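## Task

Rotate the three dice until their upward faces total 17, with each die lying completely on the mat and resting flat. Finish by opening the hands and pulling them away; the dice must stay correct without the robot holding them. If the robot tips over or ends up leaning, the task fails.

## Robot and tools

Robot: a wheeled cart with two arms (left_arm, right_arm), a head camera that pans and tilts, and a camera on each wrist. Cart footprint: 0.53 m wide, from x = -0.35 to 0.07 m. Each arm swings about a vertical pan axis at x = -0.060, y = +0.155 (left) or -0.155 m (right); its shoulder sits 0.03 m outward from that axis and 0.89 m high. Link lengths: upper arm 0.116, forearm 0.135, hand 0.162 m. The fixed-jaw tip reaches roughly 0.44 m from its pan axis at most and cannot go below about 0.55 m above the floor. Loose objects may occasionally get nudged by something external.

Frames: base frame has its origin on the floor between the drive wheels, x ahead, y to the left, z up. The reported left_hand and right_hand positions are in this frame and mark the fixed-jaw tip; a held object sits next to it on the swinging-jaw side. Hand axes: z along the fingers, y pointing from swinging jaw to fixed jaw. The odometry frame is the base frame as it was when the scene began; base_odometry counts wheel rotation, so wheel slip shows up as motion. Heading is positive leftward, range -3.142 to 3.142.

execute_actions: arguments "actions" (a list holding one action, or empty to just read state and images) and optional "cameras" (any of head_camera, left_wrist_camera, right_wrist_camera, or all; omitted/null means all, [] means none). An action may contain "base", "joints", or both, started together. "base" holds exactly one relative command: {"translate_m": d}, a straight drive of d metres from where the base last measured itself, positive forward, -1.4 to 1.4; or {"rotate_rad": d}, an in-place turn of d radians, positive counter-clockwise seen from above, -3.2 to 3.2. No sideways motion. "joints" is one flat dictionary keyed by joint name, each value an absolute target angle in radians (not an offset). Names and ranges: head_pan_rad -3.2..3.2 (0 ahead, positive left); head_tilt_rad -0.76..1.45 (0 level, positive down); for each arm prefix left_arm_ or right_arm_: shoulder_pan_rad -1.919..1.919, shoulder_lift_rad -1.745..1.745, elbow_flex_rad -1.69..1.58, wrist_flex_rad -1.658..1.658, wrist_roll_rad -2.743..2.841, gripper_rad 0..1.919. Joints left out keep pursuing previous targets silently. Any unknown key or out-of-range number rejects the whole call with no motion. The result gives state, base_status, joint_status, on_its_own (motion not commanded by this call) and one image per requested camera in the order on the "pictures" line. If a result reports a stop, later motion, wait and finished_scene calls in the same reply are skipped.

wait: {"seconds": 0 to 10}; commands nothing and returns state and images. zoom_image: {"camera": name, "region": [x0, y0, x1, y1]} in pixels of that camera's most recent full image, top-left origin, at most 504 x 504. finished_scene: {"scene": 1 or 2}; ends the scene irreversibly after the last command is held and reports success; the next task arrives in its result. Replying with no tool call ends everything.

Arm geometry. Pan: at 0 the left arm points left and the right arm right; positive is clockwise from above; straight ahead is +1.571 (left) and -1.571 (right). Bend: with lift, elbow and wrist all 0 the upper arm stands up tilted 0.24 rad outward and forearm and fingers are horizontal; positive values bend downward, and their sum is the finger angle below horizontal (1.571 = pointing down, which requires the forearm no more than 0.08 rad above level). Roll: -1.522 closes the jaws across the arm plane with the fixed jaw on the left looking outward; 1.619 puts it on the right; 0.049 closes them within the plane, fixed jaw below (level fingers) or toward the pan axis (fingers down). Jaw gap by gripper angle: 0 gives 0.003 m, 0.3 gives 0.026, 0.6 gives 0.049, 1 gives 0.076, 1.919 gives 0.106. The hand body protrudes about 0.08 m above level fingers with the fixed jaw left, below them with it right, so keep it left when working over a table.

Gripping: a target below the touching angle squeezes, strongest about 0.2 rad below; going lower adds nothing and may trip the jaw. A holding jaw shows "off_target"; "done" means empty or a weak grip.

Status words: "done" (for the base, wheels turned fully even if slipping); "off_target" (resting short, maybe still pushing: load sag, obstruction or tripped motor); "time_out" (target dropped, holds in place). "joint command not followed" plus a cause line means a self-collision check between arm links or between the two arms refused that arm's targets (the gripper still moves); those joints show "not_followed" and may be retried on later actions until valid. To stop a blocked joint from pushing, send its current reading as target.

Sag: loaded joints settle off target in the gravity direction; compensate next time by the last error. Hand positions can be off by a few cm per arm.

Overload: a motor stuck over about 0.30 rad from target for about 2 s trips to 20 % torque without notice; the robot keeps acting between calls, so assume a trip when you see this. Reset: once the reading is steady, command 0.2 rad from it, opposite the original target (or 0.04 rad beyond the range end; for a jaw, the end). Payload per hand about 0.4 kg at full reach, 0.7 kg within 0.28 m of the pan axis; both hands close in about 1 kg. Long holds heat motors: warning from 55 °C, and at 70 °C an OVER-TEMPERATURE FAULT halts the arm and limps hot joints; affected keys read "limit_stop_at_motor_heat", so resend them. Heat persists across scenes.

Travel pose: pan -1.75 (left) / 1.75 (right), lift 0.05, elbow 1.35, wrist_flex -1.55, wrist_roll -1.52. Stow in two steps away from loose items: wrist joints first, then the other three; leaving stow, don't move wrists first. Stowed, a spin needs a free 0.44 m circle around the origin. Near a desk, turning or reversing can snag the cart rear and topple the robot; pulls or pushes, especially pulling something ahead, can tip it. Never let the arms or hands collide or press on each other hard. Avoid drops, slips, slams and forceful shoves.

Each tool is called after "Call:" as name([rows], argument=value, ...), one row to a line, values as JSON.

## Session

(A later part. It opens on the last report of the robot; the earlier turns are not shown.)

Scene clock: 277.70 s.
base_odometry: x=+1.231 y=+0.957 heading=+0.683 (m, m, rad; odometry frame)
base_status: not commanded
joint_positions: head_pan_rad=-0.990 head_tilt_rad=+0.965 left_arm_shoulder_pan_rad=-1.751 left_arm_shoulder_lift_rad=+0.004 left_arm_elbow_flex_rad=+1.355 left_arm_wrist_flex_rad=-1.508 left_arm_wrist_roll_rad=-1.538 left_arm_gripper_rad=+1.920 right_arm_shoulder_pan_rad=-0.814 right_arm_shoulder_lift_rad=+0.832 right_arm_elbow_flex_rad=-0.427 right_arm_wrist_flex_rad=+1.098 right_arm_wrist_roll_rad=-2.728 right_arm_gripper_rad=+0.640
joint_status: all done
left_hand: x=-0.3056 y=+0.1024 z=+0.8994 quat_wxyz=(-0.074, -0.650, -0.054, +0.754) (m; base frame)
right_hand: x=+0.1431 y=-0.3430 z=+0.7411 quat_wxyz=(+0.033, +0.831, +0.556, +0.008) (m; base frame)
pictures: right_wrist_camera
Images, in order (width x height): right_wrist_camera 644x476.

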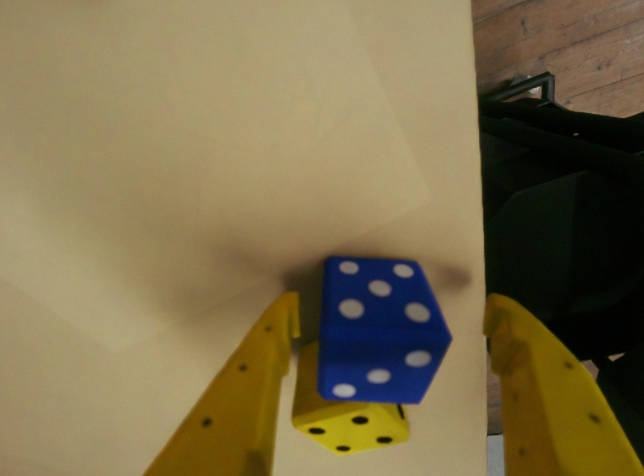

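Call:
execute_actions([
  {"joints": {"right_arm_gripper_rad": 0.15}},
], cameras=["right_wrist_camera"])

Call:
execute_actions([
  {"joints": {"right_arm_shoulder_lift_rad": 0.45, "right_arm_wrist_flex_rad": 1.42}},
], cameras=["head_camera", "right_wrist_camera"])

Scene clock: 280.90 s.
base_odometry: x=+1.231 y=+0.957 heading=+0.683 (m, m, rad; odometry frame)
base_status: not commanded
joint_positions: head_pan_rad=-0.990 head_tilt_rad=+0.965 left_arm_shoulder_pan_rad=-1.751 left_arm_shoulder_lift_rad=+0.004 left_arm_elbow_flex_rad=+1.355 left_arm_wrist_flex_rad=-1.508 left_arm_wrist_roll_rad=-1.538 left_arm_gripper_rad=+1.920 right_arm_shoulder_pan_rad=-0.814 right_arm_shoulder_lift_rad=+0.832 right_arm_elbow_flex_rad=-0.427 right_arm_wrist_flex_rad=+1.098 right_arm_wrist_roll_rad=-2.728 right_arm_gripper_rad=+0.368
joint_status: right_arm_gripper_rad off_target (ended at +0.368, target +0.150)
left_hand: x=-0.3056 y=+0.1024 z=+0.8994 quat_wxyz=(-0.074, -0.650, -0.054, +0.754) (m; base frame)
right_hand: x=+0.1431 y=-0.3430 z=+0.7411 quat_wxyz=(+0.033, +0.831, +0.556, +0.008) (m; base frame)
pictures: right_wrist_camera
Images, in order (width x height): right_wrist_camera 644x476.

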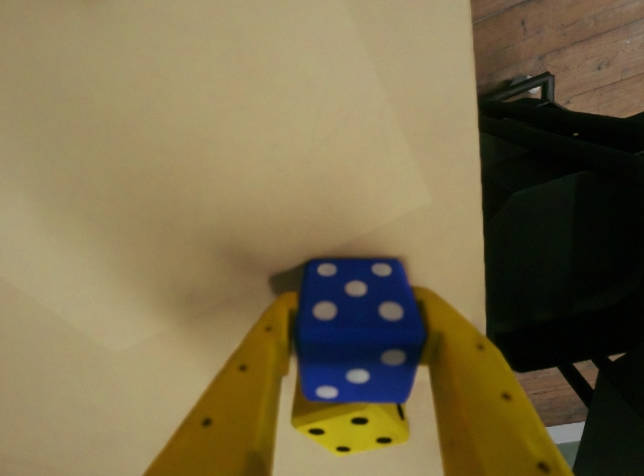

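Scene clock: 281.90 s.
base_odometry: x=+1.231 y=+0.957 heading=+0.683 (m, m, rad; odometry frame)
base_status: not commanded
joint_positions: head_pan_rad=-0.990 head_tilt_rad=+0.965 left_arm_shoulder_pan_rad=-1.751 left_arm_shoulder_lift_rad=+0.004 left_arm_elbow_flex_rad=+1.355 left_arm_wrist_flex_rad=-1.508 left_arm_wrist_roll_rad=-1.538 left_arm_gripper_rad=+1.920 right_arm_shoulder_pan_rad=-0.814 right_arm_shoulder_lift_rad=+0.505 right_arm_elbow_flex_rad=-0.427 right_arm_wrist_flex_rad=+1.414 right_arm_wrist_roll_rad=-2.728 right_arm_gripper_rad=+0.368
joint_status: all done
left_hand: x=-0.3056 y=+0.1024 z=+0.8994 quat_wxyz=(-0.074, -0.650, -0.054, +0.754) (m; base frame)
right_hand: x=+0.1340 y=-0.3344 z=+0.8141 quat_wxyz=(+0.038, +0.831, +0.556, +0.009) (m; base frame)
pictures: head_camera, right_wrist_camera
Images, in order (width x height): head_camera 644x476, right_wrist_camera 644x476.

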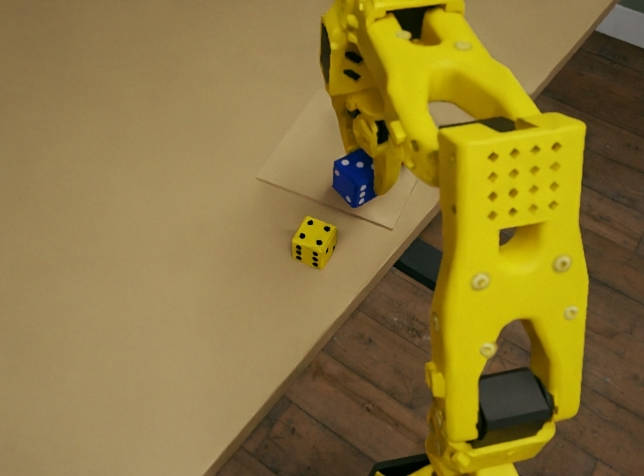

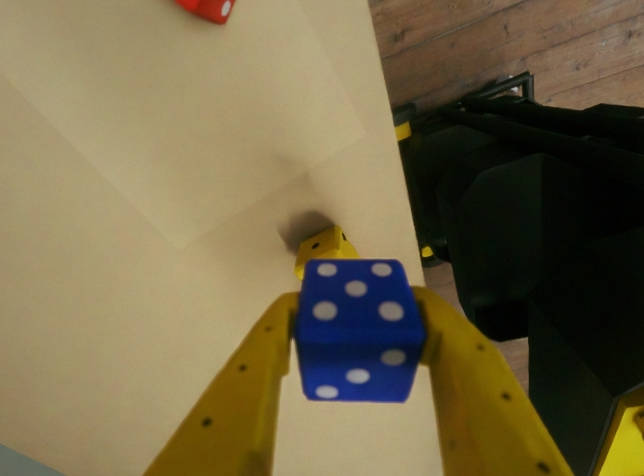

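Call:
execute_actions([
  {"joints": {"right_arm_shoulder_pan_rad": -0.8, "right_arm_elbow_flex_rad": -0.345, "right_arm_wrist_flex_rad": -0.585, "right_arm_wrist_roll_rad": -1.522}},
], cameras=[])

Call:
execute_actions([
  {"joints": {"right_arm_shoulder_lift_rad": 1.12}},
], cameras=["head_camera", "right_wrist_camera"])

Scene clock: 291.33 s.
base_odometry: x=+1.231 y=+0.957 heading=+0.683 (m, m, rad; odometry frame)
base_status: not commanded
joint_positions: head_pan_rad=-0.990 head_tilt_rad=+0.965 left_arm_shoulder_pan_rad=-1.751 left_arm_shoulder_lift_rad=+0.004 left_arm_elbow_flex_rad=+1.355 left_arm_wrist_flex_rad=-1.508 left_arm_wrist_roll_rad=-1.538 left_arm_gripper_rad=+1.920 right_arm_shoulder_pan_rad=-0.809 right_arm_shoulder_lift_rad=+0.505 right_arm_elbow_flex_rad=-0.335 right_arm_wrist_flex_rad=-0.568 right_arm_wrist_roll_rad=-1.531 right_arm_gripper_rad=+0.368
joint_status: all done
left_hand: x=-0.3056 y=+0.1024 z=+0.8994 quat_wxyz=(-0.074, -0.650, -0.054, +0.754) (m; base frame)
right_hand: x=+0.2285 y=-0.4194 z=+1.0233 quat_wxyz=(+0.775, +0.208, +0.513, -0.306) (m; base frame)
pictures: none
No camera images: the call's "cameras" was empty. Leave "cameras" out to get every camera's image.

Scene clock: 292.50 s.
base_odometry: x=+1.231 y=+0.957 heading=+0.683 (m, m, rad; odometry frame)
base_status: not commanded
joint_positions: head_pan_rad=-0.990 head_tilt_rad=+0.965 left_arm_shoulder_pan_rad=-1.751 left_arm_shoulder_lift_rad=+0.004 left_arm_elbow_flex_rad=+1.355 left_arm_wrist_flex_rad=-1.508 left_arm_wrist_roll_rad=-1.538 left_arm_gripper_rad=+1.920 right_arm_shoulder_pan_rad=-0.809 right_arm_shoulder_lift_rad=+1.151 right_arm_elbow_flex_rad=-0.335 right_arm_wrist_flex_rad=-0.570 right_arm_wrist_roll_rad=-1.531 right_arm_gripper_rad=+0.368
joint_status: all done
left_hand: x=-0.3056 y=+0.1024 z=+0.8994 quat_wxyz=(-0.074, -0.650, -0.054, +0.754) (m; base frame)
right_hand: x=+0.2323 y=-0.4230 z=+0.7803 quat_wxyz=(+0.572, +0.296, +0.731, -0.226) (m; base frame)
pictures: head_camera, right_wrist_camera
Images, in order (width x height): head_camera 644x476, right_wrist_camera 644x476.

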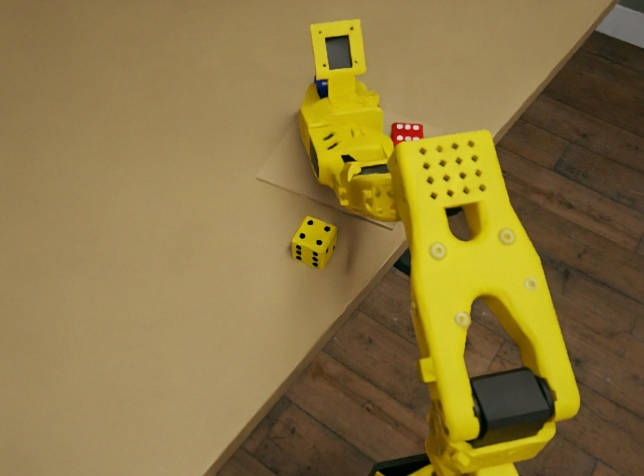

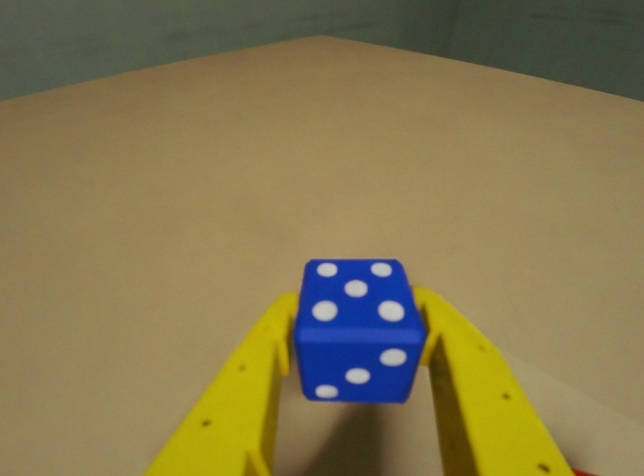

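Call:
execute_actions([
  {"joints": {"right_arm_shoulder_lift_rad": 1.02, "right_arm_elbow_flex_rad": -0.172, "right_arm_wrist_flex_rad": -0.685}},
], cameras=[])

Call:
execute_actions([
  {"joints": {"right_arm_shoulder_lift_rad": 1.105}},
], cameras=["head_camera", "right_wrist_camera"])

Scene clock: 301.00 s.
base_odometry: x=+1.231 y=+0.957 heading=+0.683 (m, m, rad; odometry frame)
base_status: not commanded
joint_positions: head_pan_rad=-0.990 head_tilt_rad=+0.965 left_arm_shoulder_pan_rad=-1.751 left_arm_shoulder_lift_rad=+0.004 left_arm_elbow_flex_rad=+1.355 left_arm_wrist_flex_rad=-1.508 left_arm_wrist_roll_rad=-1.538 left_arm_gripper_rad=+1.920 right_arm_shoulder_pan_rad=-0.809 right_arm_shoulder_lift_rad=+1.087 right_arm_elbow_flex_rad=-0.166 right_arm_wrist_flex_rad=-0.666 right_arm_wrist_roll_rad=-1.531 right_arm_gripper_rad=+0.368
joint_status: all done
left_hand: x=-0.3056 y=+0.1024 z=+0.8994 quat_wxyz=(-0.074, -0.650, -0.054, +0.754) (m; base frame)
right_hand: x=+0.2234 y=-0.4146 z=+0.7769 quat_wxyz=(+0.569, +0.297, +0.733, -0.225) (m; base frame)
pictures: none
No camera images: the call's "cameras" was empty. Leave "cameras" out to get every camera's image.

Scene clock: 301.70 s.
base_odometry: x=+1.231 y=+0.957 heading=+0.683 (m, m, rad; odometry frame)
base_status: not commanded
joint_positions: head_pan_rad=-0.990 head_tilt_rad=+0.965 left_arm_shoulder_pan_rad=-1.751 left_arm_shoulder_lift_rad=+0.004 left_arm_elbow_flex_rad=+1.355 left_arm_wrist_flex_rad=-1.508 left_arm_wrist_roll_rad=-1.538 left_arm_gripper_rad=+1.920 right_arm_shoulder_pan_rad=-0.809 right_arm_shoulder_lift_rad=+1.133 right_arm_elbow_flex_rad=-0.166 right_arm_wrist_flex_rad=-0.668 right_arm_wrist_roll_rad=-1.531 right_arm_gripper_rad=+0.368
joint_status: all done
left_hand: x=-0.3056 y=+0.1024 z=+0.8994 quat_wxyz=(-0.074, -0.650, -0.054, +0.754) (m; base frame)
right_hand: x=+0.2193 y=-0.4106 z=+0.7610 quat_wxyz=(+0.552, +0.302, +0.745, -0.218) (m; base frame)
pictures: head_camera, right_wrist_camera
Images, in order (width x height): head_camera 644x476, right_wrist_camera 644x476.

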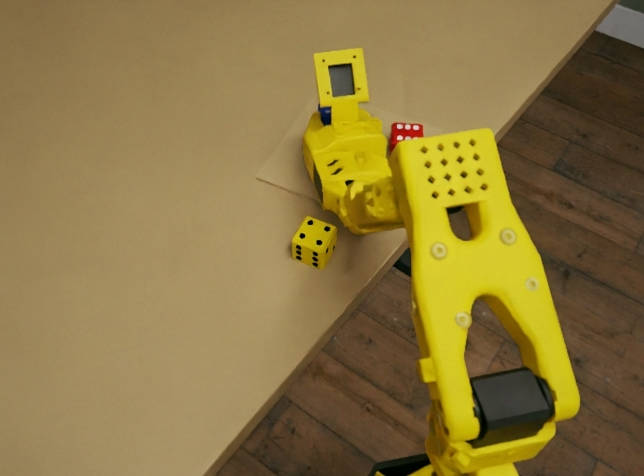

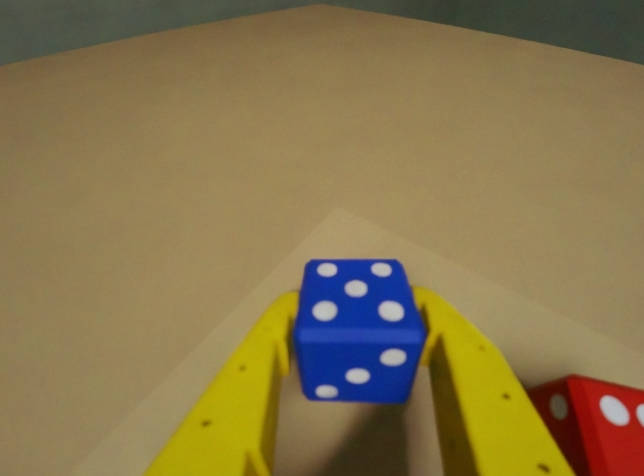

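Call:
execute_actions([
  {"joints": {"right_arm_gripper_rad": 0.48}},
], cameras=["right_wrist_camera"])

Call:
execute_actions([
  {"joints": {"right_arm_shoulder_lift_rad": 0.5}},
], cameras=["head_camera"])

Scene clock: 305.13 s.
base_odometry: x=+1.231 y=+0.957 heading=+0.683 (m, m, rad; odometry frame)
base_status: not commanded
joint_positions: head_pan_rad=-0.990 head_tilt_rad=+0.965 left_arm_shoulder_pan_rad=-1.751 left_arm_shoulder_lift_rad=+0.004 left_arm_elbow_flex_rad=+1.355 left_arm_wrist_flex_rad=-1.508 left_arm_wrist_roll_rad=-1.538 left_arm_gripper_rad=+1.920 right_arm_shoulder_pan_rad=-0.809 right_arm_shoulder_lift_rad=+1.133 right_arm_elbow_flex_rad=-0.166 right_arm_wrist_flex_rad=-0.669 right_arm_wrist_roll_rad=-1.531 right_arm_gripper_rad=+0.470
joint_status: all done
left_hand: x=-0.3056 y=+0.1024 z=+0.8994 quat_wxyz=(-0.074, -0.650, -0.054, +0.754) (m; base frame)
right_hand: x=+0.2193 y=-0.4107 z=+0.7612 quat_wxyz=(+0.553, +0.302, +0.745, -0.219) (m; base frame)
pictures: right_wrist_camera
Images, in order (width x height): right_wrist_camera 644x476.

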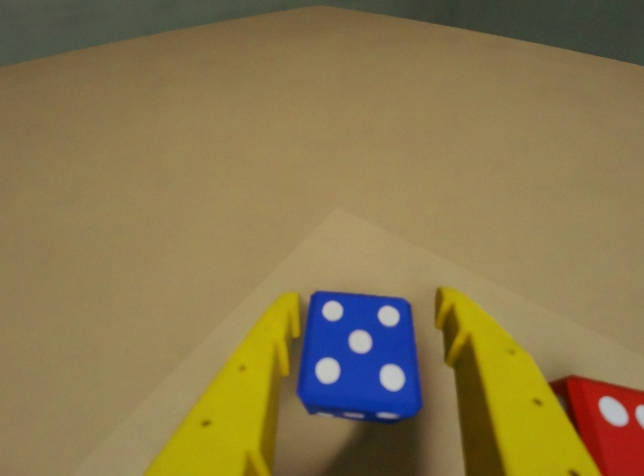

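Scene clock: 306.30 s.
base_odometry: x=+1.231 y=+0.957 heading=+0.683 (m, m, rad; odometry frame)
base_status: not commanded
joint_positions: head_pan_rad=-0.990 head_tilt_rad=+0.965 left_arm_shoulder_pan_rad=-1.751 left_arm_shoulder_lift_rad=+0.004 left_arm_elbow_flex_rad=+1.355 left_arm_wrist_flex_rad=-1.508 left_arm_wrist_roll_rad=-1.538 left_arm_gripper_rad=+1.920 right_arm_shoulder_pan_rad=-0.809 right_arm_shoulder_lift_rad=+0.559 right_arm_elbow_flex_rad=-0.166 right_arm_wrist_flex_rad=-0.671 right_arm_wrist_roll_rad=-1.531 right_arm_gripper_rad=+0.470
joint_status: all done
left_hand: x=-0.3056 y=+0.1024 z=+0.8994 quat_wxyz=(-0.074, -0.650, -0.054, +0.754) (m; base frame)
right_hand: x=+0.2311 y=-0.4219 z=+0.9717 quat_wxyz=(+0.742, +0.226, +0.558, -0.293) (m; base frame)
pictures: head_camera
Images, in order (width x height): head_camera 644x476.

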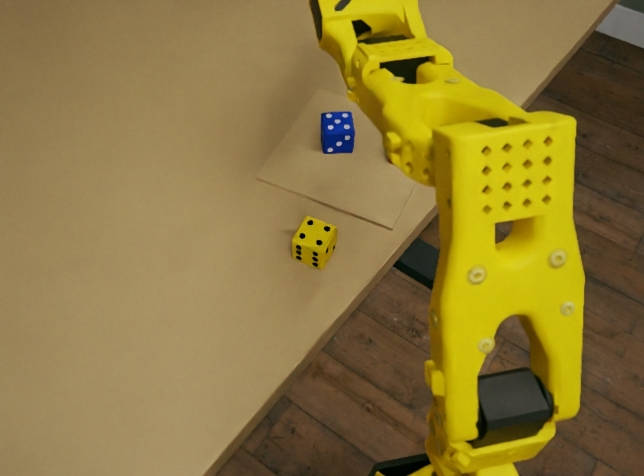

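Call:
zoom_image(camera="head_camera", region=[270, 195, 360, 285])

Region (270, 195, 360, 285) of head_camera's 644x476 image, scaled by 5.600.

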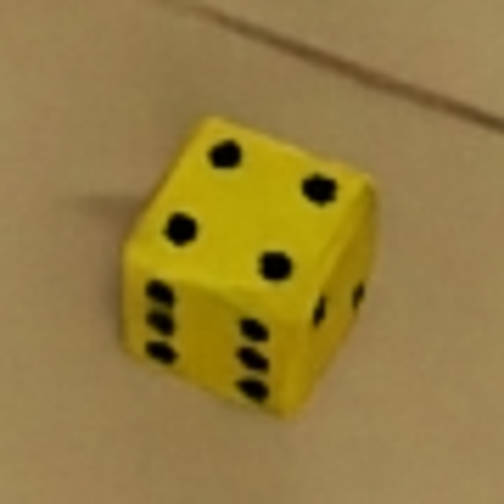

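Call:
execute_actions([
  {"joints": {"right_arm_shoulder_pan_rad": -0.915, "right_arm_shoulder_lift_rad": 0.465, "right_arm_elbow_flex_rad": -0.37, "right_arm_wrist_flex_rad": 1.4, "right_arm_wrist_roll_rad": 0.84, "right_arm_gripper_rad": 0.7}},
], cameras=["head_camera", "right_wrist_camera"])

Scene clock: 323.87 s.
base_odometry: x=+1.231 y=+0.957 heading=+0.683 (m, m, rad; odometry frame)
base_status: not commanded
joint_positions: head_pan_rad=-0.990 head_tilt_rad=+0.965 left_arm_shoulder_pan_rad=-1.751 left_arm_shoulder_lift_rad=+0.004 left_arm_elbow_flex_rad=+1.355 left_arm_wrist_flex_rad=-1.508 left_arm_wrist_roll_rad=-1.538 left_arm_gripper_rad=+1.920 right_arm_shoulder_pan_rad=-0.907 right_arm_shoulder_lift_rad=+0.518 right_arm_elbow_flex_rad=-0.334 right_arm_wrist_flex_rad=+1.394 right_arm_wrist_roll_rad=+0.830 right_arm_gripper_rad=+0.690
joint_status: all done
left_hand: x=-0.3056 y=+0.1024 z=+0.8994 quat_wxyz=(-0.074, -0.650, -0.054, +0.754) (m; base frame)
right_hand: x=+0.1234 y=-0.3059 z=+0.7979 quat_wxyz=(+0.000, -0.747, +0.664, +0.004) (m; base frame)
pictures: head_camera, right_wrist_camera
Images, in order (width x height): head_camera 644x476, right_wrist_camera 644x476.

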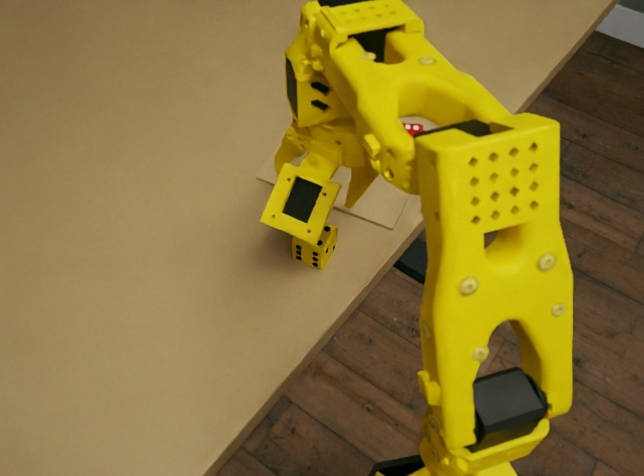

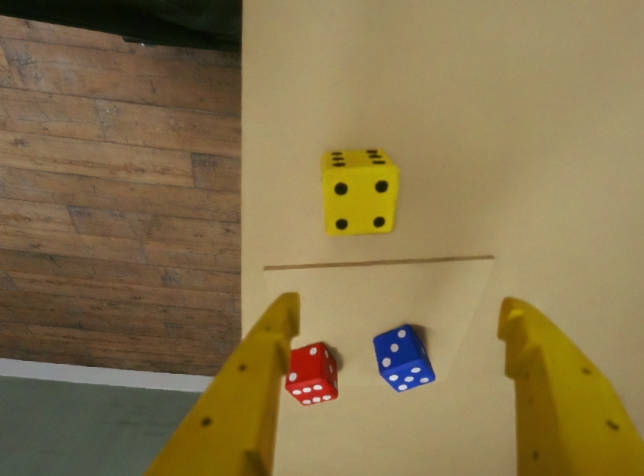

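Call:
execute_actions([
  {"joints": {"right_arm_shoulder_pan_rad": -0.977, "right_arm_shoulder_lift_rad": 0.41, "right_arm_elbow_flex_rad": -0.05, "right_arm_wrist_flex_rad": 1.152, "right_arm_wrist_roll_rad": 0.76}},
], cameras=["right_wrist_camera"])

Scene clock: 330.90 s.
base_odometry: x=+1.231 y=+0.957 heading=+0.683 (m, m, rad; odometry frame)
base_status: not commanded
joint_positions: head_pan_rad=-0.990 head_tilt_rad=+0.965 left_arm_shoulder_pan_rad=-1.751 left_arm_shoulder_lift_rad=+0.004 left_arm_elbow_flex_rad=+1.355 left_arm_wrist_flex_rad=-1.508 left_arm_wrist_roll_rad=-1.538 left_arm_gripper_rad=+1.920 right_arm_shoulder_pan_rad=-0.969 right_arm_shoulder_lift_rad=+0.458 right_arm_elbow_flex_rad=-0.047 right_arm_wrist_flex_rad=+1.159 right_arm_wrist_roll_rad=+0.770 right_arm_gripper_rad=+0.690
joint_status: all done
left_hand: x=-0.3056 y=+0.1024 z=+0.8994 quat_wxyz=(-0.074, -0.650, -0.054, +0.754) (m; base frame)
right_hand: x=+0.1225 y=-0.2872 z=+0.7729 quat_wxyz=(+0.000, -0.748, +0.664, +0.000) (m; base frame)
pictures: right_wrist_camera
Images, in order (width x height): right_wrist_camera 644x476.

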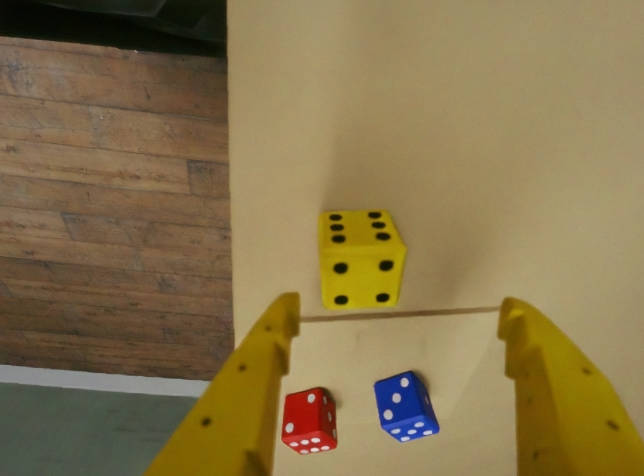

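Call:
execute_actions([
  {"joints": {"right_arm_shoulder_lift_rad": 0.577, "right_arm_elbow_flex_rad": -0.02, "right_arm_wrist_flex_rad": 0.983}},
], cameras=["right_wrist_camera"])

Scene clock: 335.60 s.
base_odometry: x=+1.231 y=+0.957 heading=+0.683 (m, m, rad; odometry frame)
base_status: not commanded
joint_positions: head_pan_rad=-0.990 head_tilt_rad=+0.965 left_arm_shoulder_pan_rad=-1.751 left_arm_shoulder_lift_rad=+0.004 left_arm_elbow_flex_rad=+1.355 left_arm_wrist_flex_rad=-1.508 left_arm_wrist_roll_rad=-1.538 left_arm_gripper_rad=+1.920 right_arm_shoulder_pan_rad=-0.969 right_arm_shoulder_lift_rad=+0.596 right_arm_elbow_flex_rad=-0.019 right_arm_wrist_flex_rad=+0.989 right_arm_wrist_roll_rad=+0.770 right_arm_gripper_rad=+0.690
joint_status: all done
left_hand: x=-0.3056 y=+0.1024 z=+0.8994 quat_wxyz=(-0.074, -0.650, -0.054, +0.754) (m; base frame)
right_hand: x=+0.1245 y=-0.2886 z=+0.7417 quat_wxyz=(+0.000, -0.748, +0.664, -0.003) (m; base frame)
pictures: right_wrist_camera
Images, in order (width x height): right_wrist_camera 644x476.

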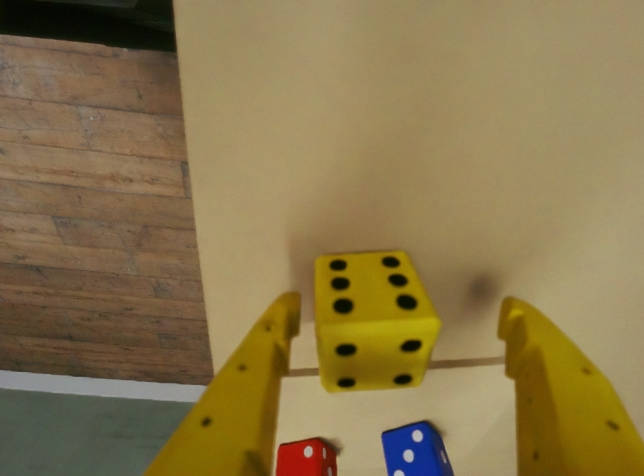

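Call:
execute_actions([
  {"joints": {"right_arm_gripper_rad": 0.15}},
], cameras=[])

Call:
execute_actions([
  {"joints": {"right_arm_shoulder_lift_rad": 0.2, "right_arm_wrist_flex_rad": 1.33}},
], cameras=["head_camera", "right_wrist_camera"])

Scene clock: 339.47 s.
base_odometry: x=+1.231 y=+0.957 heading=+0.683 (m, m, rad; odometry frame)
base_status: not commanded
joint_positions: head_pan_rad=-0.990 head_tilt_rad=+0.965 left_arm_shoulder_pan_rad=-1.751 left_arm_shoulder_lift_rad=+0.004 left_arm_elbow_flex_rad=+1.355 left_arm_wrist_flex_rad=-1.508 left_arm_wrist_roll_rad=-1.538 left_arm_gripper_rad=+1.920 right_arm_shoulder_pan_rad=-0.969 right_arm_shoulder_lift_rad=+0.596 right_arm_elbow_flex_rad=-0.019 right_arm_wrist_flex_rad=+0.989 right_arm_wrist_roll_rad=+0.770 right_arm_gripper_rad=+0.369
joint_status: right_arm_gripper_rad off_target (ended at +0.369, target +0.150)
left_hand: x=-0.3056 y=+0.1024 z=+0.8994 quat_wxyz=(-0.074, -0.650, -0.054, +0.754) (m; base frame)
right_hand: x=+0.1245 y=-0.2886 z=+0.7417 quat_wxyz=(+0.000, -0.748, +0.664, -0.003) (m; base frame)
pictures: none
No camera images: the call's "cameras" was empty. Leave "cameras" out to get every camera's image.

Scene clock: 340.50 s.
base_odometry: x=+1.231 y=+0.957 heading=+0.683 (m, m, rad; odometry frame)
base_status: not commanded
joint_positions: head_pan_rad=-0.990 head_tilt_rad=+0.965 left_arm_shoulder_pan_rad=-1.751 left_arm_shoulder_lift_rad=+0.004 left_arm_elbow_flex_rad=+1.355 left_arm_wrist_flex_rad=-1.508 left_arm_wrist_roll_rad=-1.538 left_arm_gripper_rad=+1.920 right_arm_shoulder_pan_rad=-0.969 right_arm_shoulder_lift_rad=+0.248 right_arm_elbow_flex_rad=-0.019 right_arm_wrist_flex_rad=+1.323 right_arm_wrist_roll_rad=+0.770 right_arm_gripper_rad=+0.369
joint_status: all done
left_hand: x=-0.3056 y=+0.1024 z=+0.8994 quat_wxyz=(-0.074, -0.650, -0.054, +0.754) (m; base frame)
right_hand: x=+0.1140 y=-0.2813 z=+0.8102 quat_wxyz=(+0.001, -0.748, +0.664, -0.009) (m; base frame)
pictures: head_camera, right_wrist_camera
Images, in order (width x height): head_camera 644x476, right_wrist_camera 644x476.

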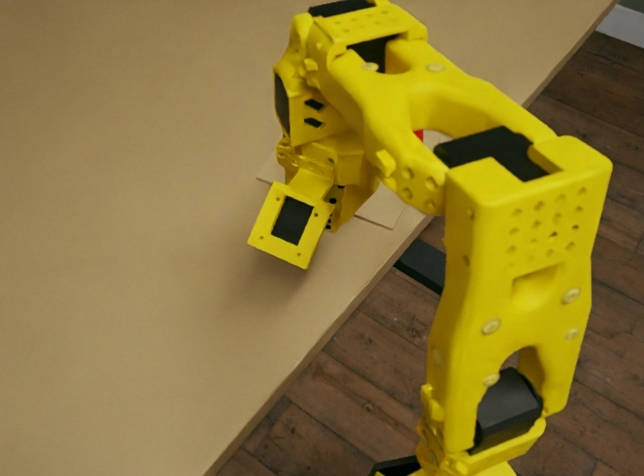

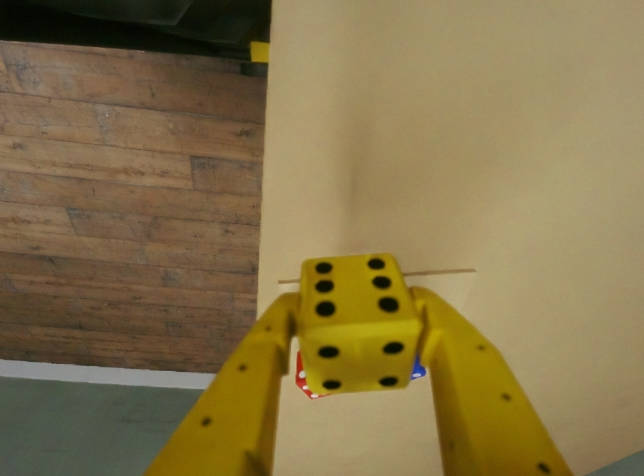

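Call:
execute_actions([
  {"joints": {"right_arm_shoulder_pan_rad": -0.779, "right_arm_shoulder_lift_rad": 0.1, "right_arm_elbow_flex_rad": 0.375, "right_arm_wrist_flex_rad": -1.055, "right_arm_wrist_roll_rad": -1.522}},
], cameras=[])

Call:
execute_actions([
  {"joints": {"right_arm_shoulder_lift_rad": 0.88}},
], cameras=["head_camera", "right_wrist_camera"])

Scene clock: 358.47 s.
base_odometry: x=+1.231 y=+0.957 heading=+0.683 (m, m, rad; odometry frame)
base_status: not commanded
joint_positions: head_pan_rad=-0.990 head_tilt_rad=+0.965 left_arm_shoulder_pan_rad=-1.751 left_arm_shoulder_lift_rad=+0.004 left_arm_elbow_flex_rad=+1.355 left_arm_wrist_flex_rad=-1.508 left_arm_wrist_roll_rad=-1.538 left_arm_gripper_rad=+1.920 right_arm_shoulder_pan_rad=-0.788 right_arm_shoulder_lift_rad=+0.145 right_arm_elbow_flex_rad=+0.384 right_arm_wrist_flex_rad=-1.037 right_arm_wrist_roll_rad=-1.513 right_arm_gripper_rad=+0.369
joint_status: all done
left_hand: x=-0.3056 y=+0.1024 z=+0.8994 quat_wxyz=(-0.074, -0.650, -0.054, +0.754) (m; base frame)
right_hand: x=+0.1820 y=-0.3850 z=+1.0156 quat_wxyz=(+0.795, +0.191, +0.469, -0.333) (m; base frame)
pictures: none
No camera images: the call's "cameras" was empty. Leave "cameras" out to get every camera's image.

Scene clock: 359.70 s.
base_odometry: x=+1.231 y=+0.957 heading=+0.683 (m, m, rad; odometry frame)
base_status: not commanded
joint_positions: head_pan_rad=-0.990 head_tilt_rad=+0.965 left_arm_shoulder_pan_rad=-1.751 left_arm_shoulder_lift_rad=+0.004 left_arm_elbow_flex_rad=+1.355 left_arm_wrist_flex_rad=-1.508 left_arm_wrist_roll_rad=-1.538 left_arm_gripper_rad=+1.920 right_arm_shoulder_pan_rad=-0.788 right_arm_shoulder_lift_rad=+0.903 right_arm_elbow_flex_rad=+0.384 right_arm_wrist_flex_rad=-1.039 right_arm_wrist_roll_rad=-1.513 right_arm_gripper_rad=+0.369
joint_status: all done
left_hand: x=-0.3056 y=+0.1024 z=+0.8994 quat_wxyz=(-0.074, -0.650, -0.054, +0.754) (m; base frame)
right_hand: x=+0.1825 y=-0.3855 z=+0.7740 quat_wxyz=(+0.567, +0.298, +0.731, -0.237) (m; base frame)
pictures: head_camera, right_wrist_camera
Images, in order (width x height): head_camera 644x476, right_wrist_camera 644x476.

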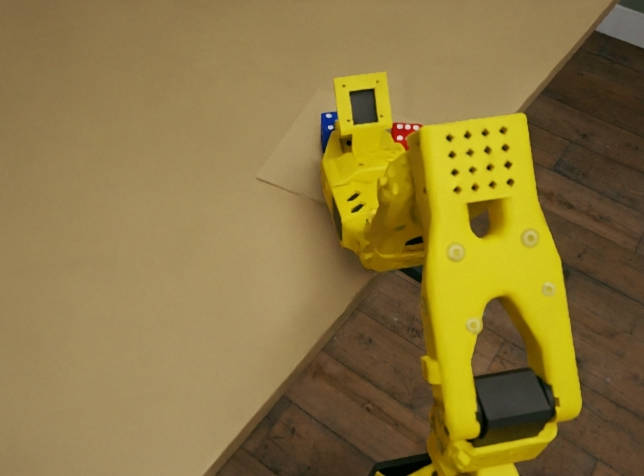

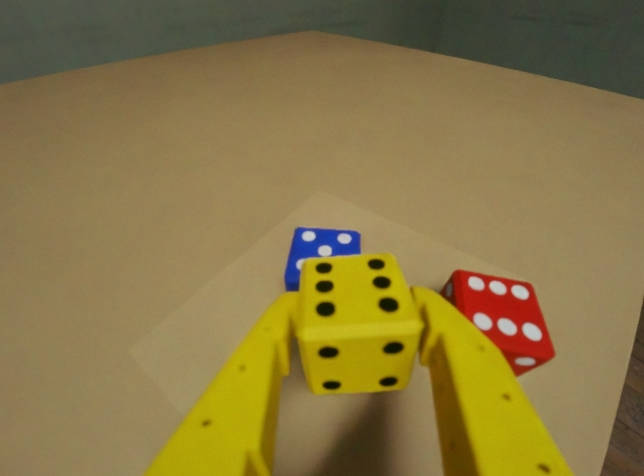

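Call:
execute_actions([
  {"joints": {"right_arm_shoulder_pan_rad": -0.825, "right_arm_shoulder_lift_rad": 0.925}},
], cameras=["head_camera", "right_wrist_camera"])

Scene clock: 368.13 s.
base_odometry: x=+1.231 y=+0.957 heading=+0.683 (m, m, rad; odometry frame)
base_status: not commanded
joint_positions: head_pan_rad=-0.990 head_tilt_rad=+0.965 left_arm_shoulder_pan_rad=-1.751 left_arm_shoulder_lift_rad=+0.004 left_arm_elbow_flex_rad=+1.355 left_arm_wrist_flex_rad=-1.508 left_arm_wrist_roll_rad=-1.538 left_arm_gripper_rad=+1.920 right_arm_shoulder_pan_rad=-0.815 right_arm_shoulder_lift_rad=+0.946 right_arm_elbow_flex_rad=+0.384 right_arm_wrist_flex_rad=-1.039 right_arm_wrist_roll_rad=-1.513 right_arm_gripper_rad=+0.369
joint_status: all done
left_hand: x=-0.3056 y=+0.1024 z=+0.8994 quat_wxyz=(-0.074, -0.650, -0.054, +0.754) (m; base frame)
right_hand: x=+0.1848 y=-0.3750 z=+0.7611 quat_wxyz=(+0.554, +0.292, +0.747, -0.223) (m; base frame)
pictures: head_camera, right_wrist_camera
Images, in order (width x height): head_camera 644x476, right_wrist_camera 644x476.

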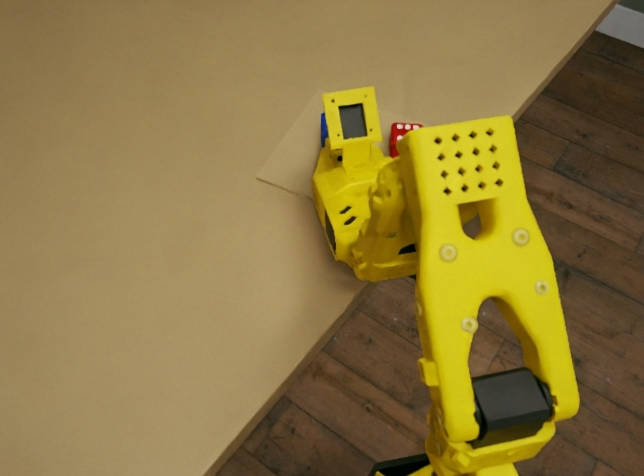

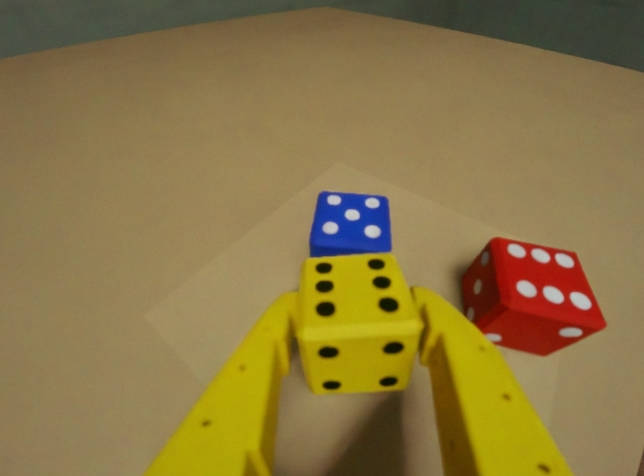

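Call:
execute_actions([
  {"joints": {"right_arm_gripper_rad": 0.48}},
], cameras=["right_wrist_camera"])

Call:
execute_actions([
  {"joints": {"right_arm_shoulder_lift_rad": 0.3}},
], cameras=[])

Call:
execute_actions([
  {"joints": {"right_arm_shoulder_pan_rad": -0.1}},
], cameras=["head_camera"])

Scene clock: 372.73 s.
base_odometry: x=+1.231 y=+0.957 heading=+0.683 (m, m, rad; odometry frame)
base_status: not commanded
joint_positions: head_pan_rad=-0.990 head_tilt_rad=+0.965 left_arm_shoulder_pan_rad=-1.751 left_arm_shoulder_lift_rad=+0.004 left_arm_elbow_flex_rad=+1.355 left_arm_wrist_flex_rad=-1.508 left_arm_wrist_roll_rad=-1.538 left_arm_gripper_rad=+1.920 right_arm_shoulder_pan_rad=-0.815 right_arm_shoulder_lift_rad=+0.946 right_arm_elbow_flex_rad=+0.384 right_arm_wrist_flex_rad=-1.039 right_arm_wrist_roll_rad=-1.513 right_arm_gripper_rad=+0.470
joint_status: all done
left_hand: x=-0.3056 y=+0.1024 z=+0.8994 quat_wxyz=(-0.074, -0.650, -0.054, +0.754) (m; base frame)
right_hand: x=+0.1848 y=-0.3750 z=+0.7611 quat_wxyz=(+0.554, +0.292, +0.747, -0.223) (m; base frame)
pictures: right_wrist_camera
Images, in order (width x height): right_wrist_camera 644x476.

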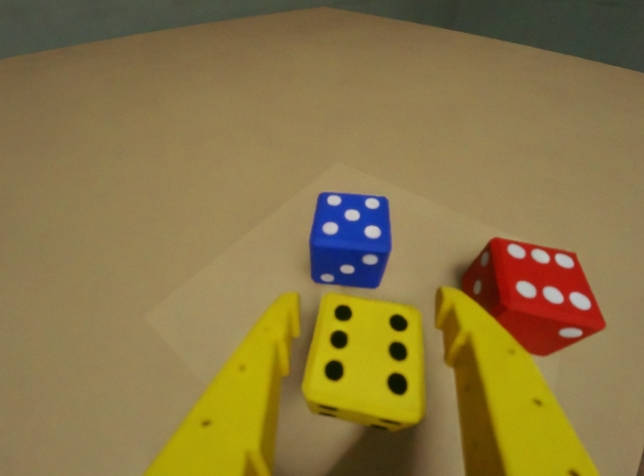

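Scene clock: 373.93 s.
base_odometry: x=+1.231 y=+0.957 heading=+0.683 (m, m, rad; odometry frame)
base_status: not commanded
joint_positions: head_pan_rad=-0.990 head_tilt_rad=+0.965 left_arm_shoulder_pan_rad=-1.751 left_arm_shoulder_lift_rad=+0.004 left_arm_elbow_flex_rad=+1.355 left_arm_wrist_flex_rad=-1.508 left_arm_wrist_roll_rad=-1.538 left_arm_gripper_rad=+1.920 right_arm_shoulder_pan_rad=-0.815 right_arm_shoulder_lift_rad=+0.350 right_arm_elbow_flex_rad=+0.384 right_arm_wrist_flex_rad=-1.041 right_arm_wrist_roll_rad=-1.513 right_arm_gripper_rad=+0.470
joint_status: all done
left_hand: x=-0.3056 y=+0.1024 z=+0.8994 quat_wxyz=(-0.074, -0.650, -0.054, +0.754) (m; base frame)
right_hand: x=+0.2016 y=-0.3908 z=+0.9516 quat_wxyz=(+0.748, +0.215, +0.550, -0.301) (m; base frame)
pictures: none
No camera images: the call's "cameras" was empty. Leave "cameras" out to get every camera's image.

Scene clock: 375.20 s.
base_odometry: x=+1.231 y=+0.957 heading=+0.683 (m, m, rad; odometry frame)
base_status: not commanded
joint_positions: head_pan_rad=-0.990 head_tilt_rad=+0.965 left_arm_shoulder_pan_rad=-1.751 left_arm_shoulder_lift_rad=+0.004 left_arm_elbow_flex_rad=+1.355 left_arm_wrist_flex_rad=-1.508 left_arm_wrist_roll_rad=-1.538 left_arm_gripper_rad=+1.920 right_arm_shoulder_pan_rad=-0.110 right_arm_shoulder_lift_rad=+0.350 right_arm_elbow_flex_rad=+0.384 right_arm_wrist_flex_rad=-1.041 right_arm_wrist_roll_rad=-1.513 right_arm_gripper_rad=+0.470
joint_status: all done
left_hand: x=-0.3056 y=+0.1024 z=+0.8994 quat_wxyz=(-0.074, -0.650, -0.054, +0.754) (m; base frame)
right_hand: x=-0.0138 y=-0.5041 z=+0.9516 quat_wxyz=(+0.598, +0.392, +0.442, -0.541) (m; base frame)
pictures: head_camera
Images, in order (width x height): head_camera 644x476.

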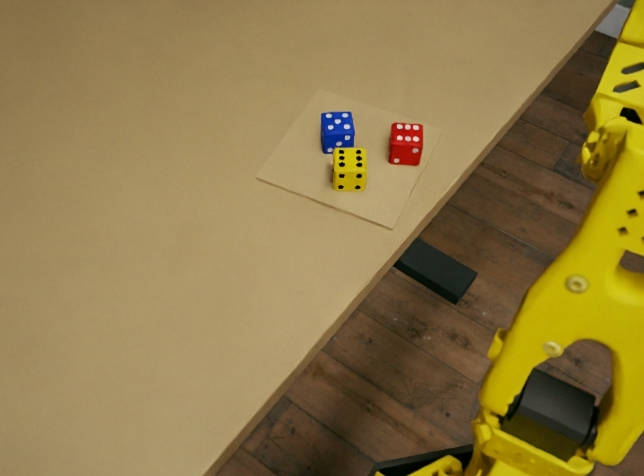

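Call:
zoom_image(camera="head_camera", region=[250, 80, 460, 240])

Region (250, 80, 460, 240) of head_camera's 644x476 image, scaled by 2.400; it fills the top 384 rows of this view, and the rest is white.

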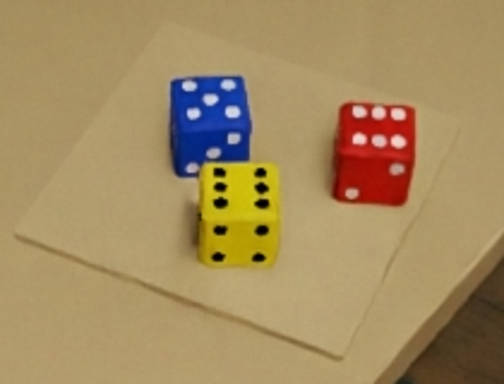

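Call:
zoom_image(camera="head_camera", region=[375, 110, 455, 190])

Region (375, 110, 455, 190) of head_camera's 644x476 image, scaled by 6.300.

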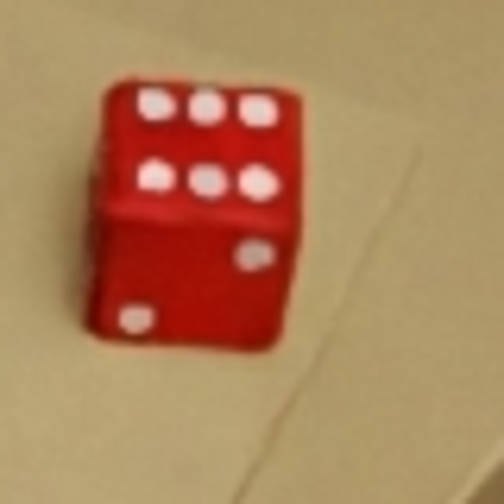

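The tops read 6 + 6 + 5 = 17. All three dice sit flat and fully on the mat, and the arms are clear.

Call:
finished_scene(scene=2)

The scene is finished: the task was done.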